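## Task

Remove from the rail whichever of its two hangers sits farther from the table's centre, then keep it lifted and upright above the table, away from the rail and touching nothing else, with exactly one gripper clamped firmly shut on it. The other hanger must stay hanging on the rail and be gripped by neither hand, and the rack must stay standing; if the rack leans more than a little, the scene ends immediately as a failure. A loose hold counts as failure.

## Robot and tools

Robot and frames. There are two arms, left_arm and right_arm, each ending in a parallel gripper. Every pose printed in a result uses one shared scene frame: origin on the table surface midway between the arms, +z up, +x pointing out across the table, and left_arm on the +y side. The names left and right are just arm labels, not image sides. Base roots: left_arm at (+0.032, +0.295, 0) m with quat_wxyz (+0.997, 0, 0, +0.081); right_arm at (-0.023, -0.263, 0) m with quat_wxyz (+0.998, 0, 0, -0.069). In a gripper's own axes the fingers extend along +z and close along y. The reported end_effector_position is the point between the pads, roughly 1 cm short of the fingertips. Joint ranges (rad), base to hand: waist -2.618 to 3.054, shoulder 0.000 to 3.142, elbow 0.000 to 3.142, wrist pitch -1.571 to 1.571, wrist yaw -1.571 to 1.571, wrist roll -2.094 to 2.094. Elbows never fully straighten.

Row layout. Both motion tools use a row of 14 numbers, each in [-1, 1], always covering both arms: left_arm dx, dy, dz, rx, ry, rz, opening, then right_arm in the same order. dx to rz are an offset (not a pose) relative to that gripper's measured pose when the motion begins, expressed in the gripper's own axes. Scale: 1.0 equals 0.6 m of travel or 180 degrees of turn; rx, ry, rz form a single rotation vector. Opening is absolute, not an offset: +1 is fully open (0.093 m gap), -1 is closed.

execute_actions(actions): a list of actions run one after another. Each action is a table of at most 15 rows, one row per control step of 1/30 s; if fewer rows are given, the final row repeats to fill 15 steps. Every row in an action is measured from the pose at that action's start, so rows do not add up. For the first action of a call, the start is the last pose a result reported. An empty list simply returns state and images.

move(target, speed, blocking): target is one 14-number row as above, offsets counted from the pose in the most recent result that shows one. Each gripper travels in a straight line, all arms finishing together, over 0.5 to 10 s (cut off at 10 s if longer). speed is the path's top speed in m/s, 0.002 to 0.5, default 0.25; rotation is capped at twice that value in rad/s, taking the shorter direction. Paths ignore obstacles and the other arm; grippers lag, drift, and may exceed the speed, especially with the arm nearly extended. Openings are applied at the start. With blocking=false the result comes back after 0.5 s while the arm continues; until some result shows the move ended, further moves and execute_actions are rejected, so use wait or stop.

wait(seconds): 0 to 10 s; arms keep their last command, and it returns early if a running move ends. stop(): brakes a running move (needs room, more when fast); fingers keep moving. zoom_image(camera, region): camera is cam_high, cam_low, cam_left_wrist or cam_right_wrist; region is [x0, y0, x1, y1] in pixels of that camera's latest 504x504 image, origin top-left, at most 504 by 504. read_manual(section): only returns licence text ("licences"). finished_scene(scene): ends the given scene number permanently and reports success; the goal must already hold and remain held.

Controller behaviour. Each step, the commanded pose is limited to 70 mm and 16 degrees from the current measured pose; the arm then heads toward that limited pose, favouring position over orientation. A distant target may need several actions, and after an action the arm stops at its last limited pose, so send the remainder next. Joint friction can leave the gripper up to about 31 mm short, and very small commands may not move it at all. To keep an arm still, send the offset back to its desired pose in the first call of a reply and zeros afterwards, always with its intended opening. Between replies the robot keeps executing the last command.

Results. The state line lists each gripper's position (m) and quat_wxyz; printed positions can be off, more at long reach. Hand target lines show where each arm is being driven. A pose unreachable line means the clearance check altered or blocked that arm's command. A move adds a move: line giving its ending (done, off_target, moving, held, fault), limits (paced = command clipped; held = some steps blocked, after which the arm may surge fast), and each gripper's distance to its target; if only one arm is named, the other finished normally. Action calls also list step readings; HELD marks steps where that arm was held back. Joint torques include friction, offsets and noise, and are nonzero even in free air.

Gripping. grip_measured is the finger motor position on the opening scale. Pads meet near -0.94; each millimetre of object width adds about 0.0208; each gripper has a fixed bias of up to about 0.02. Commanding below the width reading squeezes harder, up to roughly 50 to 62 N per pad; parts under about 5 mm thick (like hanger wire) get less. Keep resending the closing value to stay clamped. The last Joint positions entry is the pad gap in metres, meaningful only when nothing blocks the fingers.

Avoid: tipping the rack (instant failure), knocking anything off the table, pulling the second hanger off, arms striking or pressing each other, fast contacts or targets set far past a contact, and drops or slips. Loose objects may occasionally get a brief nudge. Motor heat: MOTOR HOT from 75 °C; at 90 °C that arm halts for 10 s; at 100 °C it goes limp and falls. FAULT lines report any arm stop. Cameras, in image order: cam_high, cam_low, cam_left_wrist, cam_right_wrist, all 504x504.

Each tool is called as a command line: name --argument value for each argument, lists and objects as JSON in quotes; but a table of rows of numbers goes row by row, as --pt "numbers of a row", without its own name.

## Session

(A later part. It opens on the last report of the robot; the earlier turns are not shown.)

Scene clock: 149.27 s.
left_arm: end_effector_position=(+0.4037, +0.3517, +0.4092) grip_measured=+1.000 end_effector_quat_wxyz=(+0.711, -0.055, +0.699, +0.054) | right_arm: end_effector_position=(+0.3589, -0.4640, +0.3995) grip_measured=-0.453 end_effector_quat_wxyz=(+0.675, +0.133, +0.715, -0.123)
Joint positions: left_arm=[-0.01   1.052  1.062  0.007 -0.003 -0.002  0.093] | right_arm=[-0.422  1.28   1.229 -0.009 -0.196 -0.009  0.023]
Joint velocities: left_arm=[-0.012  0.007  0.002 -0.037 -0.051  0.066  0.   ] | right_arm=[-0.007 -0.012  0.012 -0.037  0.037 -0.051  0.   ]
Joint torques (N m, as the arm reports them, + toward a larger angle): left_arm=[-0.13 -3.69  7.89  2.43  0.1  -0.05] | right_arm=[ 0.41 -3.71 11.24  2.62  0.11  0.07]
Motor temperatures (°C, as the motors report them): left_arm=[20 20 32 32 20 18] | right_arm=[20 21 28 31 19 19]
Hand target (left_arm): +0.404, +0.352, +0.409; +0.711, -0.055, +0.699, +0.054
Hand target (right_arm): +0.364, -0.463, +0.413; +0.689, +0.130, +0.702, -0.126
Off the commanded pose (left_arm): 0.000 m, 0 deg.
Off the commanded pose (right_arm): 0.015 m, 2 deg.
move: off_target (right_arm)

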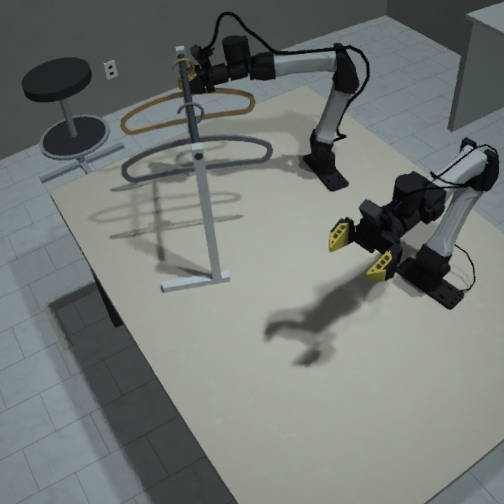

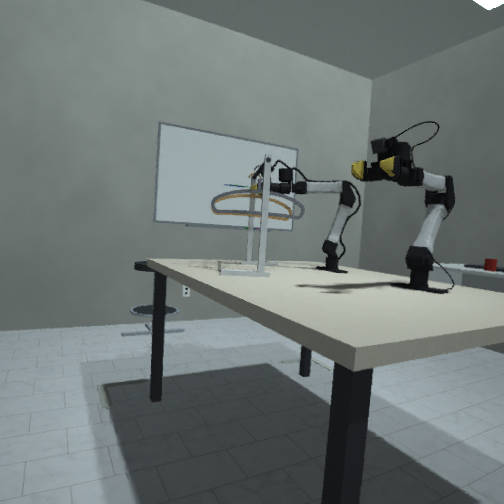

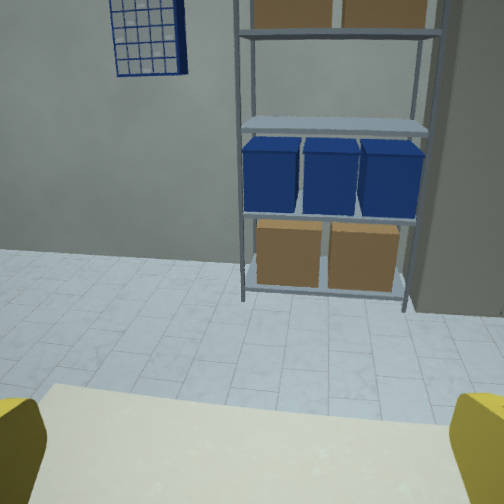

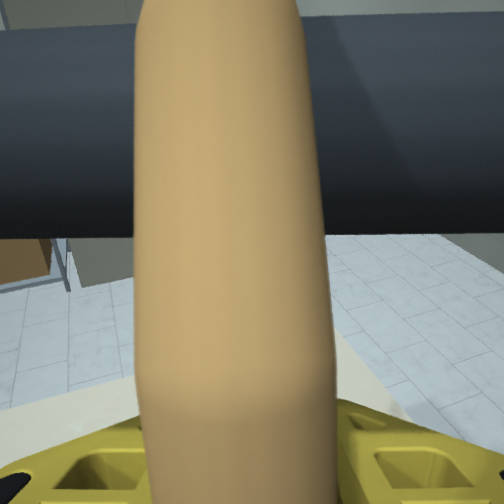

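execute_actions --actions '[[[0,0,0,0,0,0,1, 0,0,0,0,0,0,-0.75],[0,0,0,0,0,0,1, 0,0,0,0,0,0,-0.75],[0,0,0,0,0,0,1, 0,0,0,0,0,0,-0.75],[0,0,0,0,0,0,1, 0,0,0,0,0,0,-0.75],[0,0,0,0,0,0,1, 0,0,0,0,0,0,-0.75],[0,0,0,0,0,0,1, 0,0,0,0,0,0,-0.85],[0,0,0,0,0,0,1, 0,0,0,0,0,0,-0.92],[0,0,0,0,0,0,1, 0,0,0,0,0,0,-1]],[[0,0,0,0,0,0,1, 0,0,0,0,0,0,-1]]]'

move --target '[0,0,0,0,0,0,1, -0.045,0.0,0,0,0,0,-1]' --speed 0.03

zoom_image --camera "cam_low" --region '[205, 150, 315, 235]'

zoom_image --camera "cam_high" --region '[150, 30, 230, 110]'

Scene clock: 160.63 s.
left_arm: end_effector_position=(+0.4037, +0.3517, +0.4092) grip_measured=+1.000 end_effector_quat_wxyz=(+0.711, -0.055, +0.699, +0.054) | right_arm: end_effector_position=(+0.3590, -0.4638, +0.3995) grip_measured=-0.924 end_effector_quat_wxyz=(+0.675, +0.132, +0.715, -0.123)
Joint positions: left_arm=[-0.01   1.052  1.062  0.007 -0.003 -0.002  0.093] | right_arm=[-0.422  1.28   1.229 -0.009 -0.198 -0.009  0.001]
Joint velocities: left_arm=[-0.007  0.007 -0.002 -0.037 -0.051  0.007  0.   ] | right_arm=[-0.007 -0.017 -0.007 -0.037  0.007 -0.007 -0.001]
Joint torques (N m, as the arm reports them, + toward a larger angle): left_arm=[-0.05 -3.65  7.85  2.44  0.13 -0.04] | right_arm=[-0.42 -4.84  8.88  2.35  0.   -0.02]
Motor temperatures (°C, as the motors report them): left_arm=[20 20 33 33 20 18] | right_arm=[20 21 30 32 19 19]
Hand target (left_arm): +0.404, +0.352, +0.409; +0.711, -0.055, +0.699, +0.054
Hand target (right_arm): +0.359, -0.464, +0.399; +0.675, +0.132, +0.715, -0.123
Off the commanded pose (left_arm): 0.000 m, 0 deg.
Off the commanded pose (right_arm): 0.000 m, 0 deg.
Step readings (end_effector_position; steps 1 to 15: 1st action; 16 to 30: 2nd action):
0: left_arm (+0.4037, +0.3517, +0.4092) | right_arm (+0.3589, -0.4640, +0.3995)
1: left_arm (+0.4037, +0.3517, +0.4092) | right_arm (+0.3589, -0.4640, +0.3995)
2: left_arm (+0.4037, +0.3517, +0.4092) | right_arm (+0.3589, -0.4640, +0.3995)
4: left_arm (+0.4037, +0.3517, +0.4092) | right_arm (+0.3589, -0.4640, +0.3995)
8: left_arm (+0.4037, +0.3517, +0.4092) | right_arm (+0.3590, -0.4638, +0.3995)
15: left_arm (+0.4037, +0.3517, +0.4092) | right_arm (+0.3590, -0.4638, +0.3995)
16: left_arm (+0.4037, +0.3517, +0.4092) | right_arm (+0.3590, -0.4638, +0.3995)
17: left_arm (+0.4037, +0.3517, +0.4092) | right_arm (+0.3590, -0.4638, +0.3995)
19: left_arm (+0.4037, +0.3517, +0.4092) | right_arm (+0.3590, -0.4638, +0.3995)
23: left_arm (+0.4037, +0.3517, +0.4092) | right_arm (+0.3590, -0.4638, +0.3995)
30: end_effector_position above

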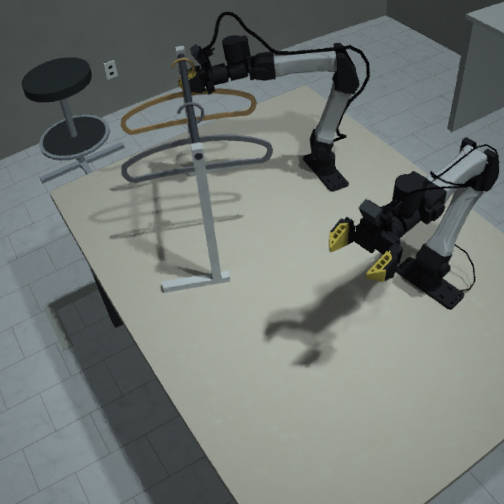

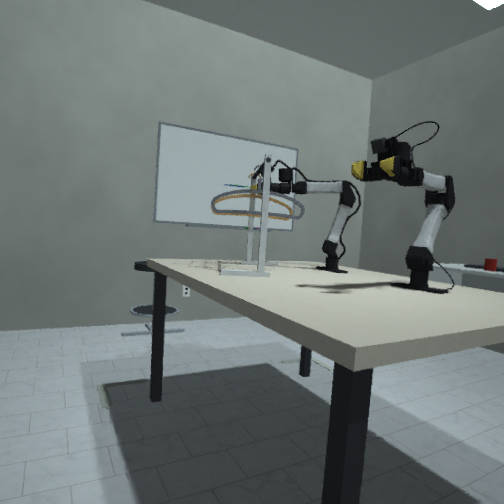

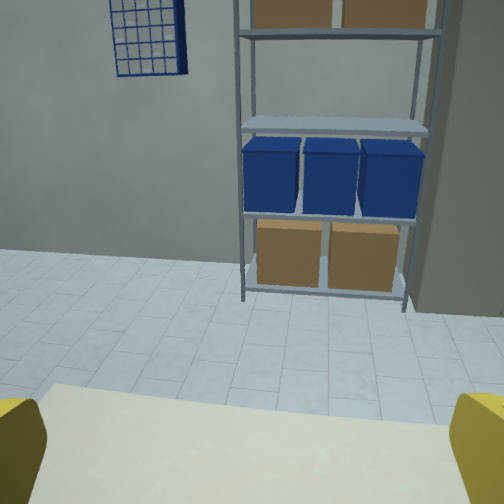

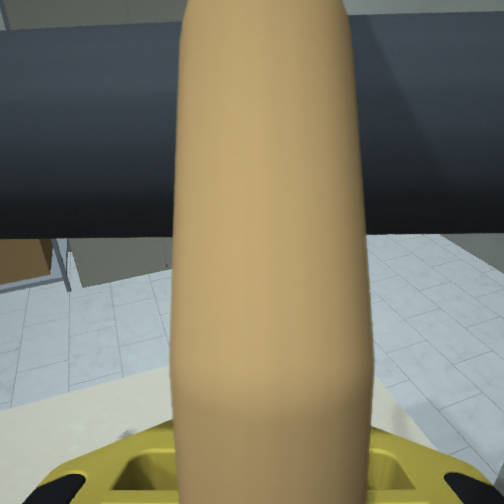

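Scene clock: 161.77 s.
left_arm: end_effector_position=(+0.4037, +0.3517, +0.4092) grip_measured=+1.000 end_effector_quat_wxyz=(+0.711, -0.055, +0.699, +0.054) | right_arm: end_effector_position=(+0.3587, -0.4636, +0.4139) grip_measured=-0.924 end_effector_quat_wxyz=(+0.666, +0.136, +0.724, -0.119)
Joint positions: left_arm=[-0.01   1.052  1.062  0.007 -0.003 -0.002  0.093] | right_arm=[-0.422  1.298  1.326 -0.115 -0.198 -0.009  0.001]
Joint velocities: left_arm=[ 0.012 -0.017 -0.002  0.007  0.037 -0.051  0.   ] | right_arm=[-0.027  0.002 -0.017 -0.051  0.11   0.022 -0.001]
Joint torques (N m, as the arm reports them, + toward a larger angle): left_arm=[-0.1  -3.63  7.87  2.44  0.11 -0.05] | right_arm=[-0.42 -4.11 11.59  2.45  0.   -0.03]
Motor temperatures (°C, as the motors report them): left_arm=[20 20 33 33 20 18] | right_arm=[20 21 30 32 19 19]
Hand target (left_arm): +0.404, +0.352, +0.409; +0.711, -0.055, +0.699, +0.054
Hand target (right_arm): +0.360, -0.465, +0.426; +0.675, +0.132, +0.715, -0.123
Off the commanded pose (left_arm): 0.000 m, 0 deg.
Off the commanded pose (right_arm): 0.013 m, 2 deg.
move: off_target (right_arm)

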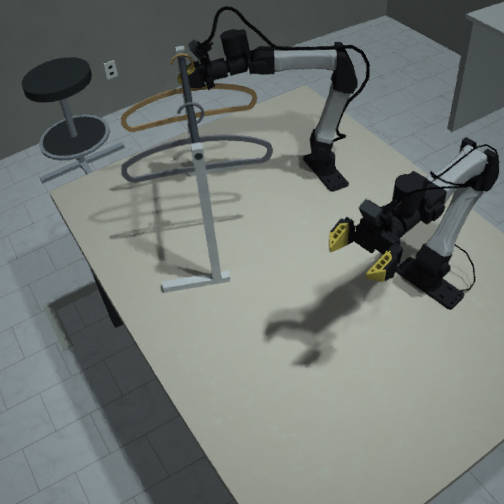

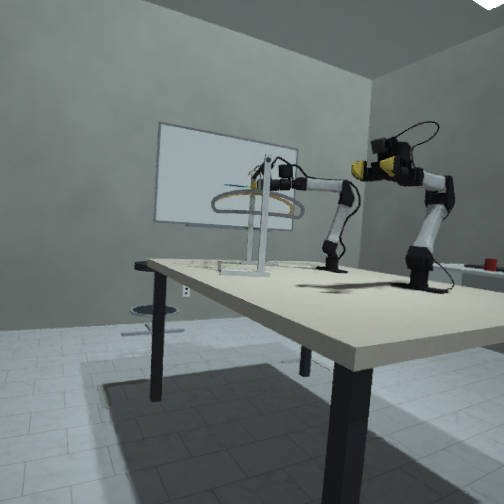

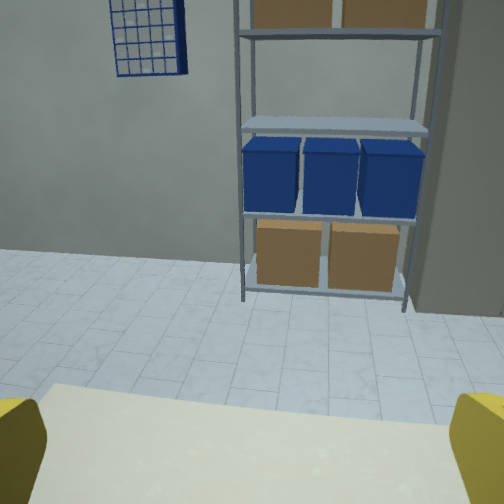

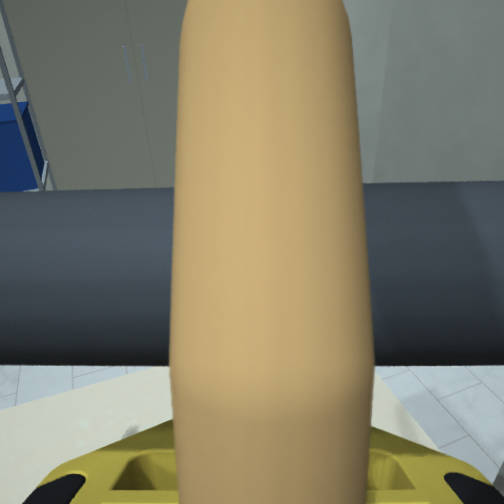

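Region (205, 150, 315, 235) of cam_low's 504x504 image, scaled by 4.582, with more detail than that image has; it fills the top 389 rows of this view, and the rest is white.

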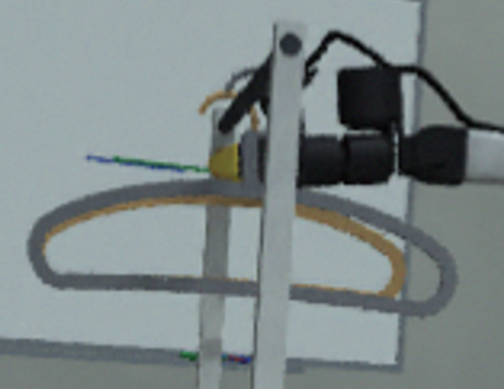

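Region (150, 30, 230, 110) of cam_high's 504x504 image, scaled by 6.300, with more detail than that image has.

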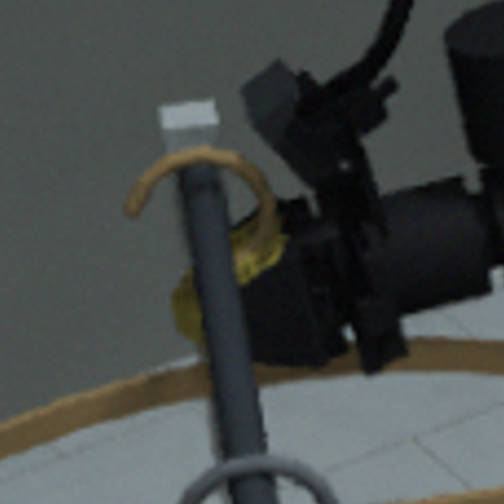

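move --target '[0,0,0,0,0,0,1, -0.037,0.0,-0.017,0,-0.015,0,-1]' --speed 0.03

zoom_image --camera "cam_low" --region '[230, 155, 290, 205]'

zoom_image --camera "cam_high" --region '[150, 30, 230, 110]'

Scene clock: 169.87 s.
left_arm: end_effector_position=(+0.4037, +0.3517, +0.4092) grip_measured=+1.000 end_effector_quat_wxyz=(+0.711, -0.055, +0.699, +0.054) | right_arm: end_effector_position=(+0.3584, -0.4634, +0.4100) grip_measured=-0.924 end_effector_quat_wxyz=(+0.660, +0.138, +0.729, -0.117)
Joint positions: left_arm=[-0.01   1.052  1.062  0.007 -0.003 -0.002  0.093] | right_arm=[-0.422  1.298  1.327 -0.132 -0.198 -0.009  0.001]
Joint velocities: left_arm=[-0.012 -0.017  0.012 -0.037  0.095  0.051  0.   ] | right_arm=[ 0.007 -0.002 -0.012 -0.051  0.051  0.022 -0.002]
Joint torques (N m, as the arm reports them, + toward a larger angle): left_arm=[-0.09 -3.69  7.91  2.41  0.12 -0.06] | right_arm=[-1.03 -6.54 11.5   2.47 -0.08  0.07]
Motor temperatures (°C, as the motors report them): left_arm=[20 20 33 33 20 18] | right_arm=[20 21 31 33 19 19]
Hand target (left_arm): +0.404, +0.352, +0.409; +0.711, -0.055, +0.699, +0.054
Hand target (right_arm): +0.350, -0.461, +0.437; +0.683, +0.133, +0.708, -0.123
Off the commanded pose (left_arm): 0.000 m, 0 deg.
Off the commanded pose (right_arm): 0.028 m, 4 deg.
move: off_target (right_arm)

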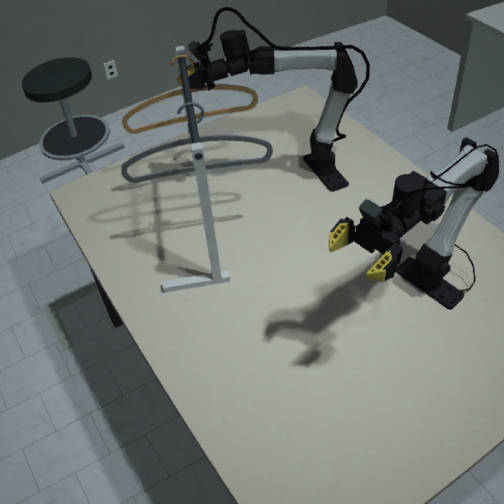

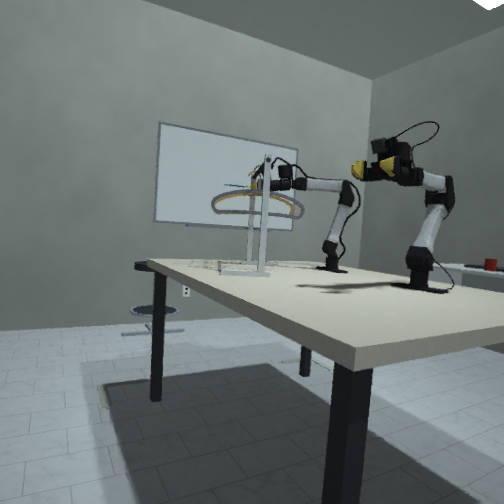

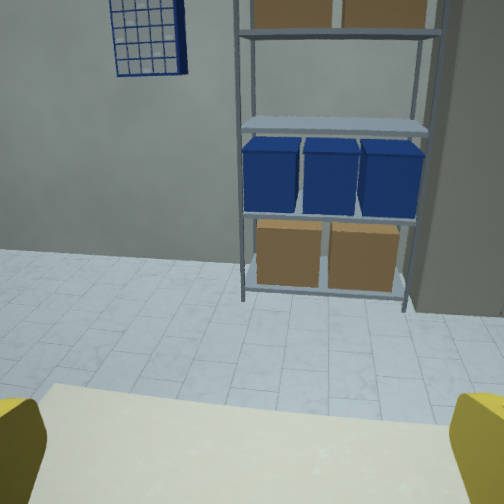

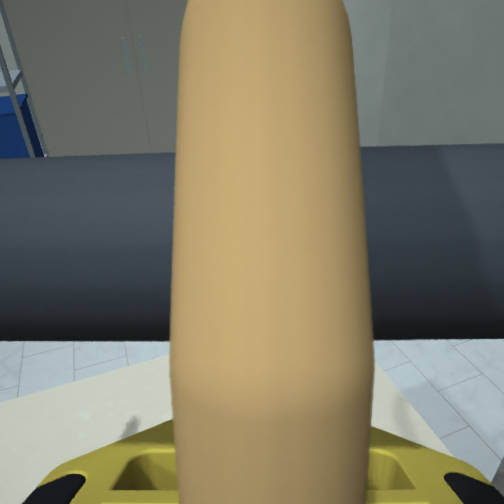

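Region (230, 155, 290, 205) of cam_low's 504x504 image, scaled by 8.400, with more detail than that image has.

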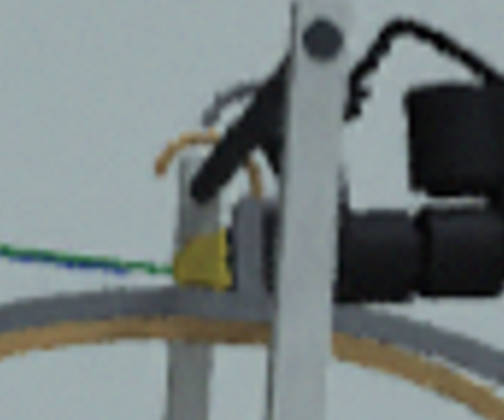

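Region (150, 30, 230, 110) of cam_high's 504x504 image, scaled by 6.300, with more detail than that image has.

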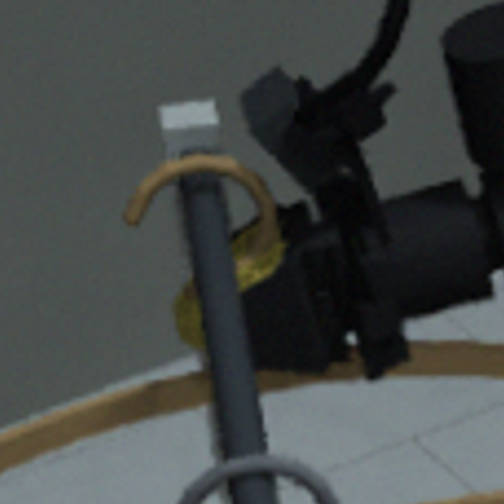

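move --target '[0,0,0,0,0,0,1, -0.032,0.0,0,0,-0.025,0,-1]' --speed 0.03

zoom_image --camera "cam_low" --region '[230, 155, 290, 205]'

zoom_image --camera "cam_high" --region '[150, 30, 230, 110]'

Scene clock: 178.57 s.
left_arm: end_effector_position=(+0.4037, +0.3517, +0.4092) grip_measured=+1.000 end_effector_quat_wxyz=(+0.711, -0.055, +0.699, +0.054) | right_arm: end_effector_position=(+0.3588, -0.4637, +0.4159) grip_measured=-0.924 end_effector_quat_wxyz=(+0.669, +0.137, +0.721, -0.118)
Joint positions: left_arm=[-0.01   1.052  1.062  0.007 -0.003 -0.002  0.093] | right_arm=[-0.422  1.298  1.327 -0.107 -0.198 -0.002  0.001]
Joint velocities: left_arm=[-0.007 -0.017  0.017 -0.037 -0.007 -0.007  0.   ] | right_arm=[ 0.012  0.012 -0.027  0.037 -0.051 -0.051 -0.   ]
Joint torques (N m, as the arm reports them, + toward a larger angle): left_arm=[-0.1  -3.68  7.8   2.45  0.11 -0.03] | right_arm=[-0.42 -4.85  8.88  2.83  0.    0.09]
Motor temperatures (°C, as the motors report them): left_arm=[20 20 33 34 20 18] | right_arm=[20 22 31 33 19 19]
Hand target (left_arm): +0.404, +0.352, +0.409; +0.711, -0.055, +0.699, +0.054
Hand target (right_arm): +0.359, -0.464, +0.429; +0.688, +0.134, +0.703, -0.122
Off the commanded pose (left_arm): 0.000 m, 0 deg.
Off the commanded pose (right_arm): 0.013 m, 3 deg.
move: off_target (right_arm)

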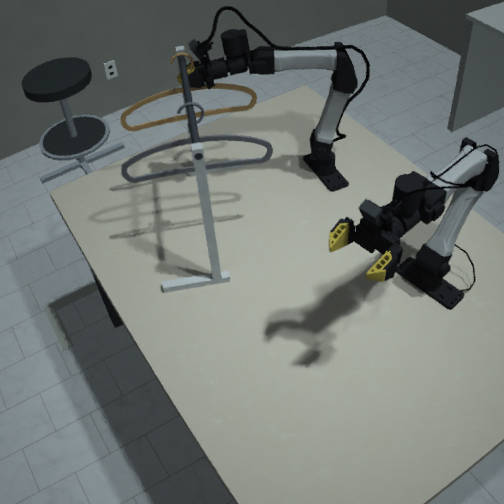

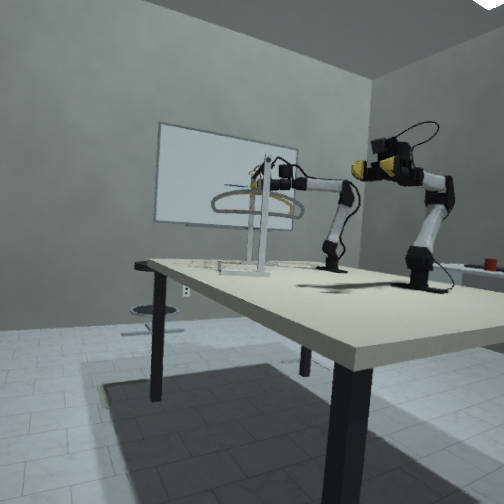

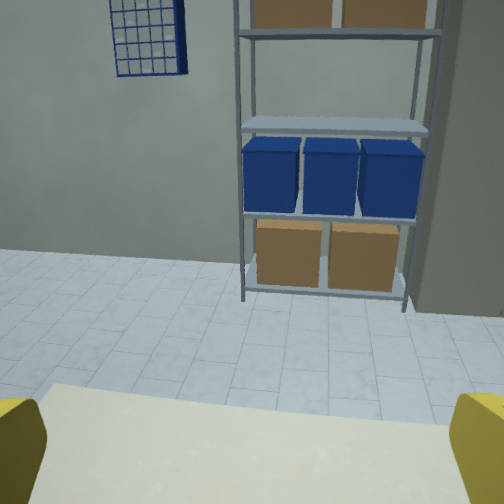

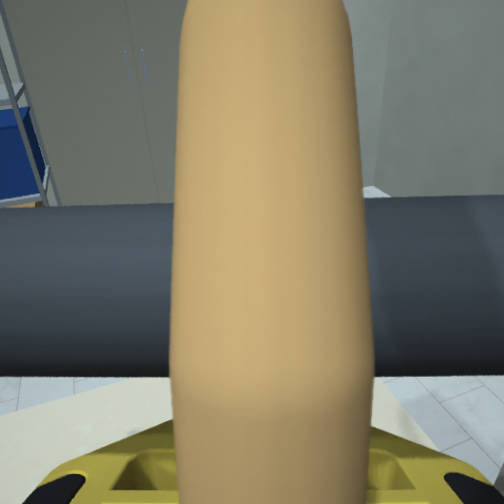

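Region (230, 155, 290, 205) of cam_low's 504x504 image, scaled by 8.400, with more detail than that image has.

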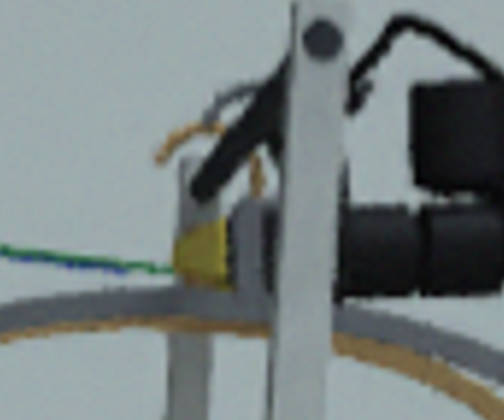

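Region (150, 30, 230, 110) of cam_high's 504x504 image, scaled by 6.300, with more detail than that image has.

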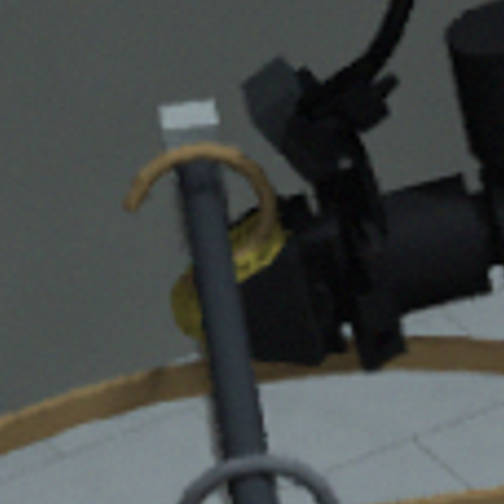

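move --target '[0,0,0,0,0,0,1, -0.04,0.0,0,0,-0.0315,0,-1]' --speed 0.03

zoom_image --camera "cam_low" --region '[230, 155, 290, 205]'

zoom_image --camera "cam_high" --region '[150, 30, 230, 110]'

Scene clock: 187.57 s.
left_arm: end_effector_position=(+0.4037, +0.3517, +0.4092) grip_measured=+1.000 end_effector_quat_wxyz=(+0.711, -0.055, +0.699, +0.054) | right_arm: end_effector_position=(+0.3594, -0.4640, +0.4270) grip_measured=-0.924 end_effector_quat_wxyz=(+0.685, +0.136, +0.705, -0.120)
Joint positions: left_arm=[-0.01   1.052  1.062  0.007 -0.003 -0.002  0.093] | right_arm=[-0.422  1.298  1.327 -0.061 -0.198  0.01   0.001]
Joint velocities: left_arm=[ 0.007 -0.002  0.017  0.007 -0.066  0.081  0.   ] | right_arm=[ 0.007 -0.012 -0.027 -0.051 -0.051  0.022 -0.001]
Joint torques (N m, as the arm reports them, + toward a larger angle): left_arm=[-0.12 -3.64  7.82  2.45  0.1  -0.03] | right_arm=[-0.42 -4.75  8.81  2.81  0.02  0.06]
Motor temperatures (°C, as the motors report them): left_arm=[20 20 34 34 20 18] | right_arm=[20 22 31 34 19 19]
Hand target (left_arm): +0.404, +0.352, +0.409; +0.711, -0.055, +0.699, +0.054
Hand target (right_arm): +0.360, -0.465, +0.440; +0.704, +0.132, +0.687, -0.124
Off the commanded pose (left_arm): 0.000 m, 0 deg.
Off the commanded pose (right_arm): 0.013 m, 3 deg.
move: off_target (right_arm)

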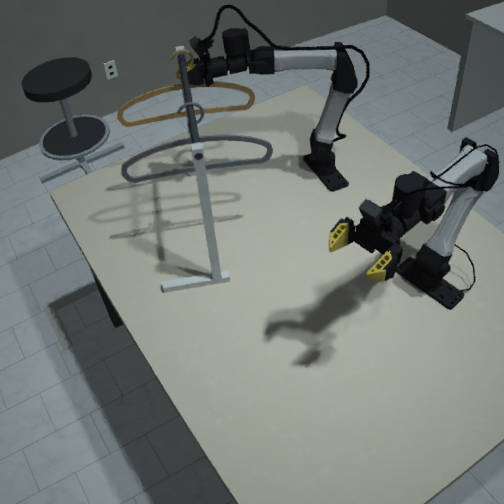

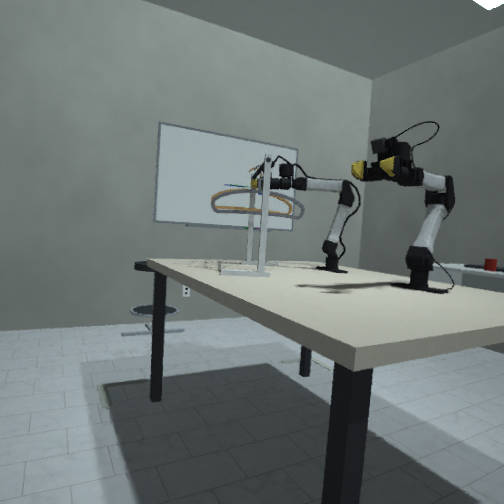

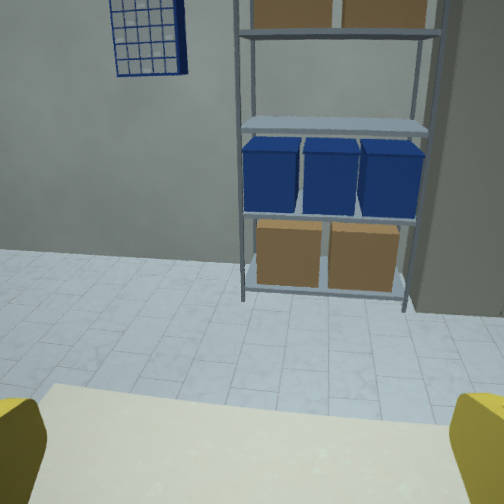

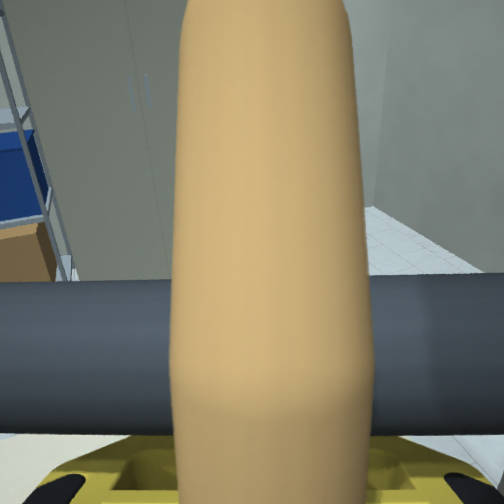

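Region (230, 155, 290, 205) of cam_low's 504x504 image, scaled by 8.400, with more detail than that image has.

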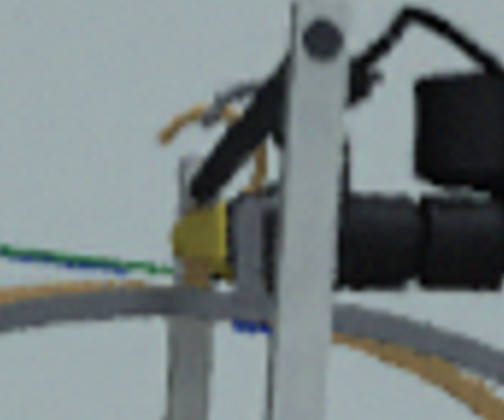

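Region (150, 30, 230, 110) of cam_high's 504x504 image, scaled by 6.300, with more detail than that image has.

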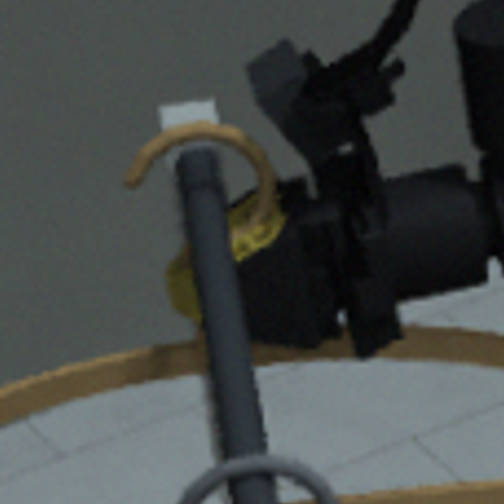

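move --target '[0,0,0,0,0,0,1, 0,0.0,-0.035,0,-0.005,0,-1]' --speed 0.03

zoom_image --camera "cam_low" --region '[230, 155, 290, 205]'

Scene clock: 205.53 s.
left_arm: end_effector_position=(+0.4037, +0.3517, +0.4092) grip_measured=+1.000 end_effector_quat_wxyz=(+0.711, -0.055, +0.699, +0.054) | right_arm: end_effector_position=(+0.3463, -0.4589, +0.4216) grip_measured=-0.924 end_effector_quat_wxyz=(+0.682, +0.138, +0.708, -0.120)
Joint positions: left_arm=[-0.01   1.052  1.062  0.007 -0.003 -0.002  0.093] | right_arm=[-0.43   1.245  1.277 -0.074 -0.201  0.01   0.001]
Joint velocities: left_arm=[-0.007  0.002  0.017 -0.037 -0.022  0.081  0.   ] | right_arm=[ 0.002  0.007  0.007 -0.007 -0.125  0.022 -0.   ]
Joint torques (N m, as the arm reports them, + toward a larger angle): left_arm=[-0.09 -3.72  7.78  2.42  0.14 -0.03] | right_arm=[-1.12 -6.23  7.49  2.47 -0.17  0.  ]
Motor temperatures (°C, as the motors report them): left_arm=[20 20 34 35 20 18] | right_arm=[20 23 30 36 19 19]
Hand target (left_arm): +0.404, +0.352, +0.409; +0.711, -0.055, +0.699, +0.054
Hand target (right_arm): +0.340, -0.457, +0.428; +0.691, +0.135, +0.700, -0.122
Off the commanded pose (left_arm): 0.000 m, 0 deg.
Off the commanded pose (right_arm): 0.009 m, 1 deg.
move: done

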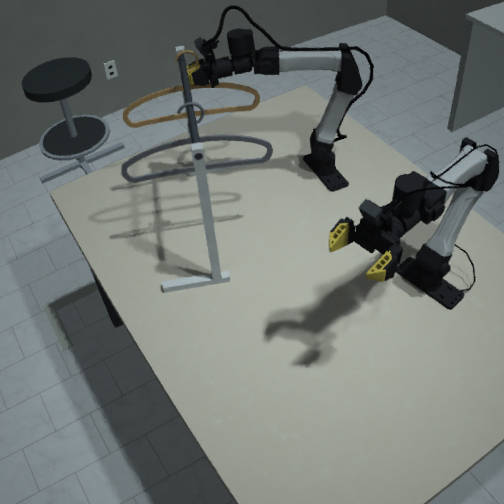

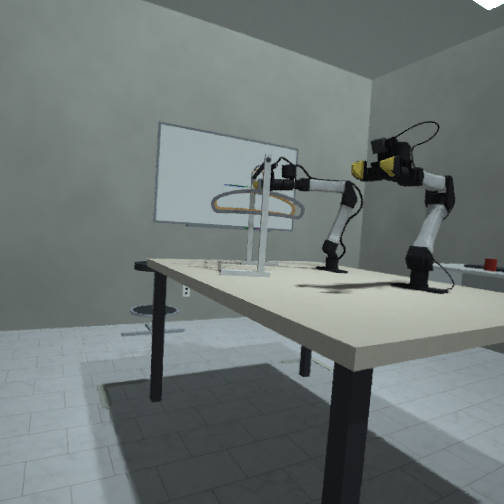

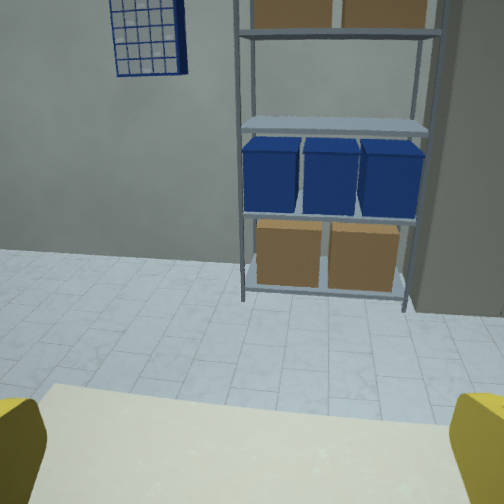

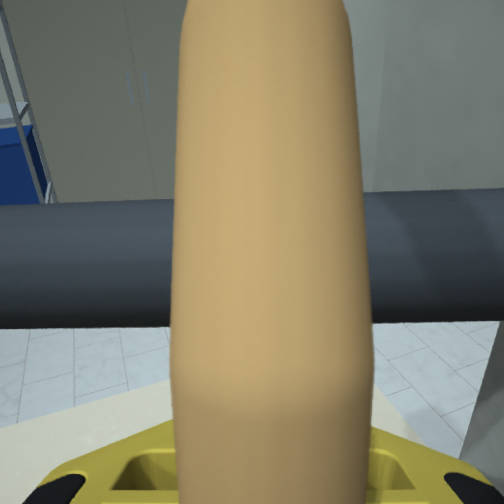

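Region (230, 155, 290, 205) of cam_low's 504x504 image, scaled by 8.400, with more detail than that image has.

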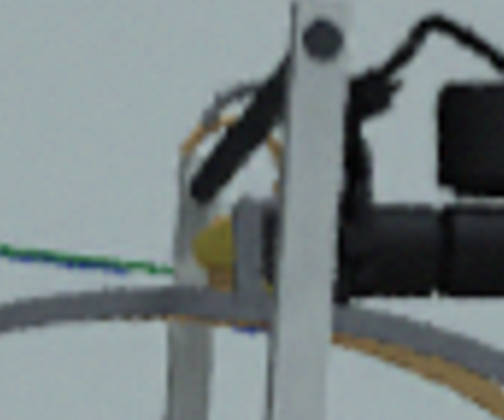

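move --target '[0,0,0,0,0,0,1, -0.04,0.0,-0.09,0,-0.005,0,-1]' --speed 0.04

zoom_image --camera "cam_low" --region '[205, 150, 325, 235]'

Scene clock: 216.70 s.
left_arm: end_effector_position=(+0.4037, +0.3517, +0.4092) grip_measured=+1.000 end_effector_quat_wxyz=(+0.711, -0.055, +0.699, +0.054) | right_arm: end_effector_position=(+0.3041, -0.4449, +0.4332) grip_measured=-0.924 end_effector_quat_wxyz=(+0.673, +0.144, +0.716, -0.117)
Joint positions: left_arm=[-0.01   1.052  1.062  0.007 -0.003 -0.002  0.093] | right_arm=[-0.479  1.114  1.277 -0.231 -0.246  0.01   0.001]
Joint velocities: left_arm=[-0.002 -0.007 -0.002  0.066  0.081  0.022  0.   ] | right_arm=[-0.017 -0.002 -0.017 -0.037 -0.007  0.022  0.   ]
Joint torques (N m, as the arm reports them, + toward a larger angle): left_arm=[-0.16 -3.73  7.95  2.45  0.12 -0.03] | right_arm=[-1.21 -4.78  9.43  2.48 -0.14 -0.02]
Motor temperatures (°C, as the motors report them): left_arm=[20 20 35 35 20 18] | right_arm=[20 23 30 36 19 19]
Hand target (left_arm): +0.404, +0.352, +0.409; +0.711, -0.055, +0.699, +0.054
Hand target (right_arm): +0.296, -0.441, +0.448; +0.687, +0.137, +0.703, -0.122
Off the commanded pose (left_arm): 0.000 m, 0 deg.
Off the commanded pose (right_arm): 0.017 m, 2 deg.
move: off_target (right_arm)

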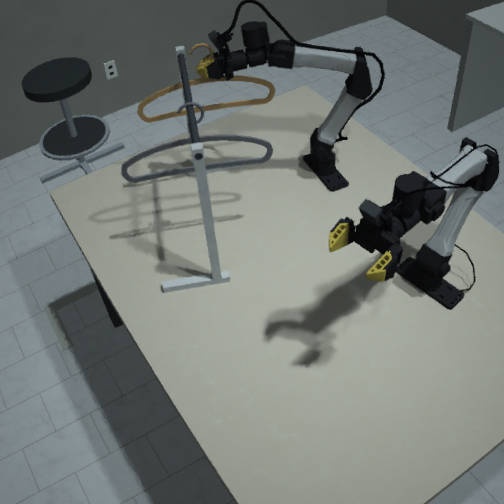

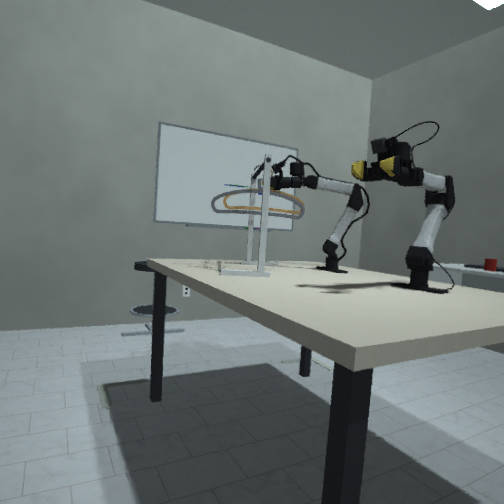

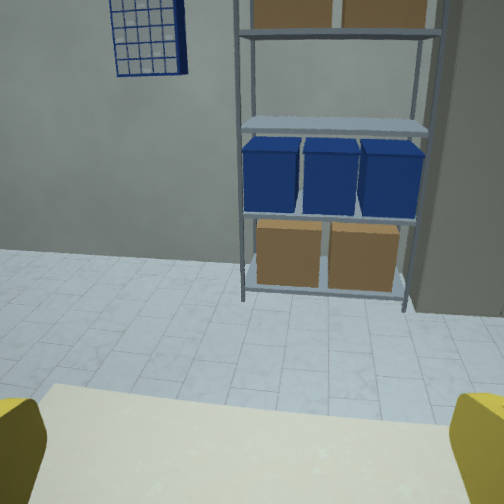

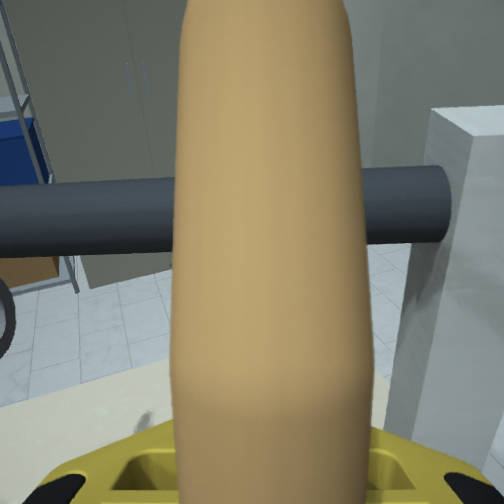

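Region (205, 150, 325, 235) of cam_low's 504x504 image, scaled by 4.200, with more detail than that image has; it fills the top 357 rows of this view, and the rest is white.

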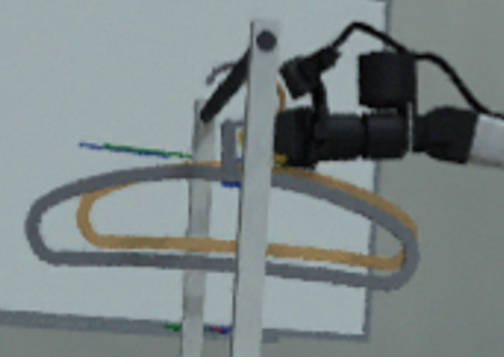

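move --target '[0,0,0,0,0,0,1, -0.03,0.083,-0.31,0,0,0,-1]' --speed 0.12

Scene clock: 251.37 s.
left_arm: end_effector_position=(+0.4037, +0.3517, +0.4092) grip_measured=+1.000 end_effector_quat_wxyz=(+0.711, -0.055, +0.699, +0.054) | right_arm: end_effector_position=(+0.1550, -0.3387, +0.4535) grip_measured=-0.924 end_effector_quat_wxyz=(+0.658, +0.151, +0.730, -0.110)
Joint positions: left_arm=[-0.01   1.052  1.062  0.007 -0.003 -0.002  0.093] | right_arm=[-0.479  0.65   1.374 -0.838 -0.247  0.01   0.001]
Joint velocities: left_arm=[ 0.007  0.002  0.002 -0.051 -0.051 -0.007  0.   ] | right_arm=[ 0.012 -0.002  0.012 -0.007 -0.095 -0.037 -0.   ]
Joint torques (N m, as the arm reports them, + toward a larger angle): left_arm=[-0.17 -3.74  7.8   2.44  0.13 -0.05] | right_arm=[-1.15  1.36  8.11  2.43 -0.09 -0.03]
Motor temperatures (°C, as the motors report them): left_arm=[20 20 36 36 20 18] | right_arm=[20 23 30 37 19 19]
Hand target (left_arm): +0.404, +0.352, +0.409; +0.711, -0.055, +0.699, +0.054
Hand target (right_arm): +0.148, -0.334, +0.467; +0.673, +0.145, +0.716, -0.117
Off the commanded pose (left_arm): 0.000 m, 0 deg.
Off the commanded pose (right_arm): 0.014 m, 3 deg.
move: off_target (right_arm)

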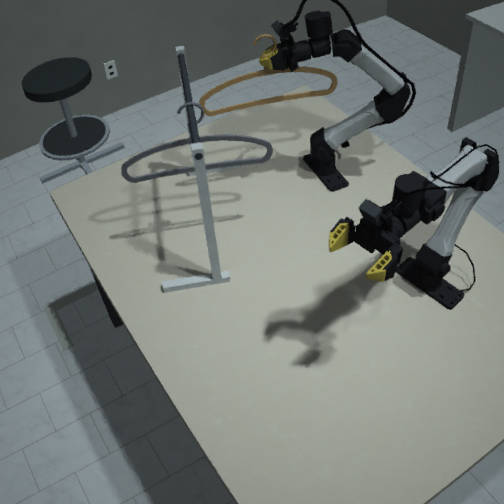

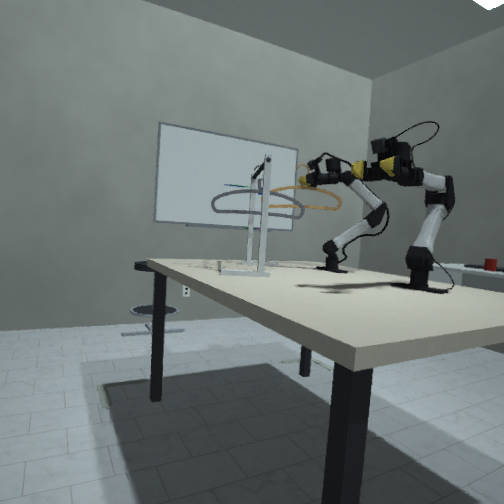

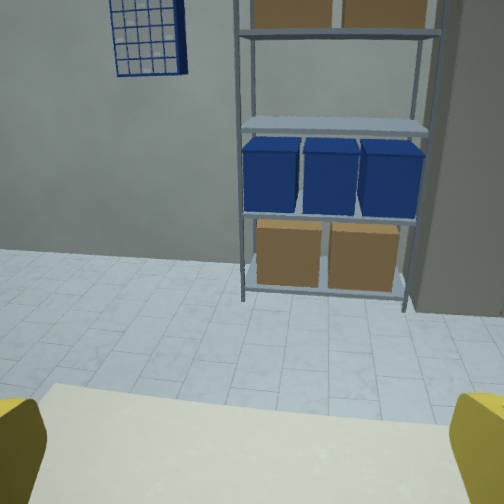

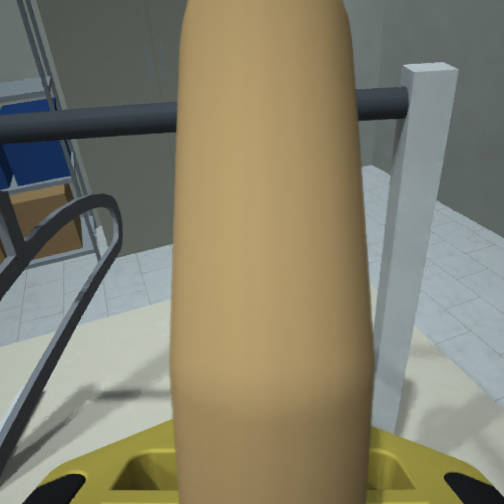

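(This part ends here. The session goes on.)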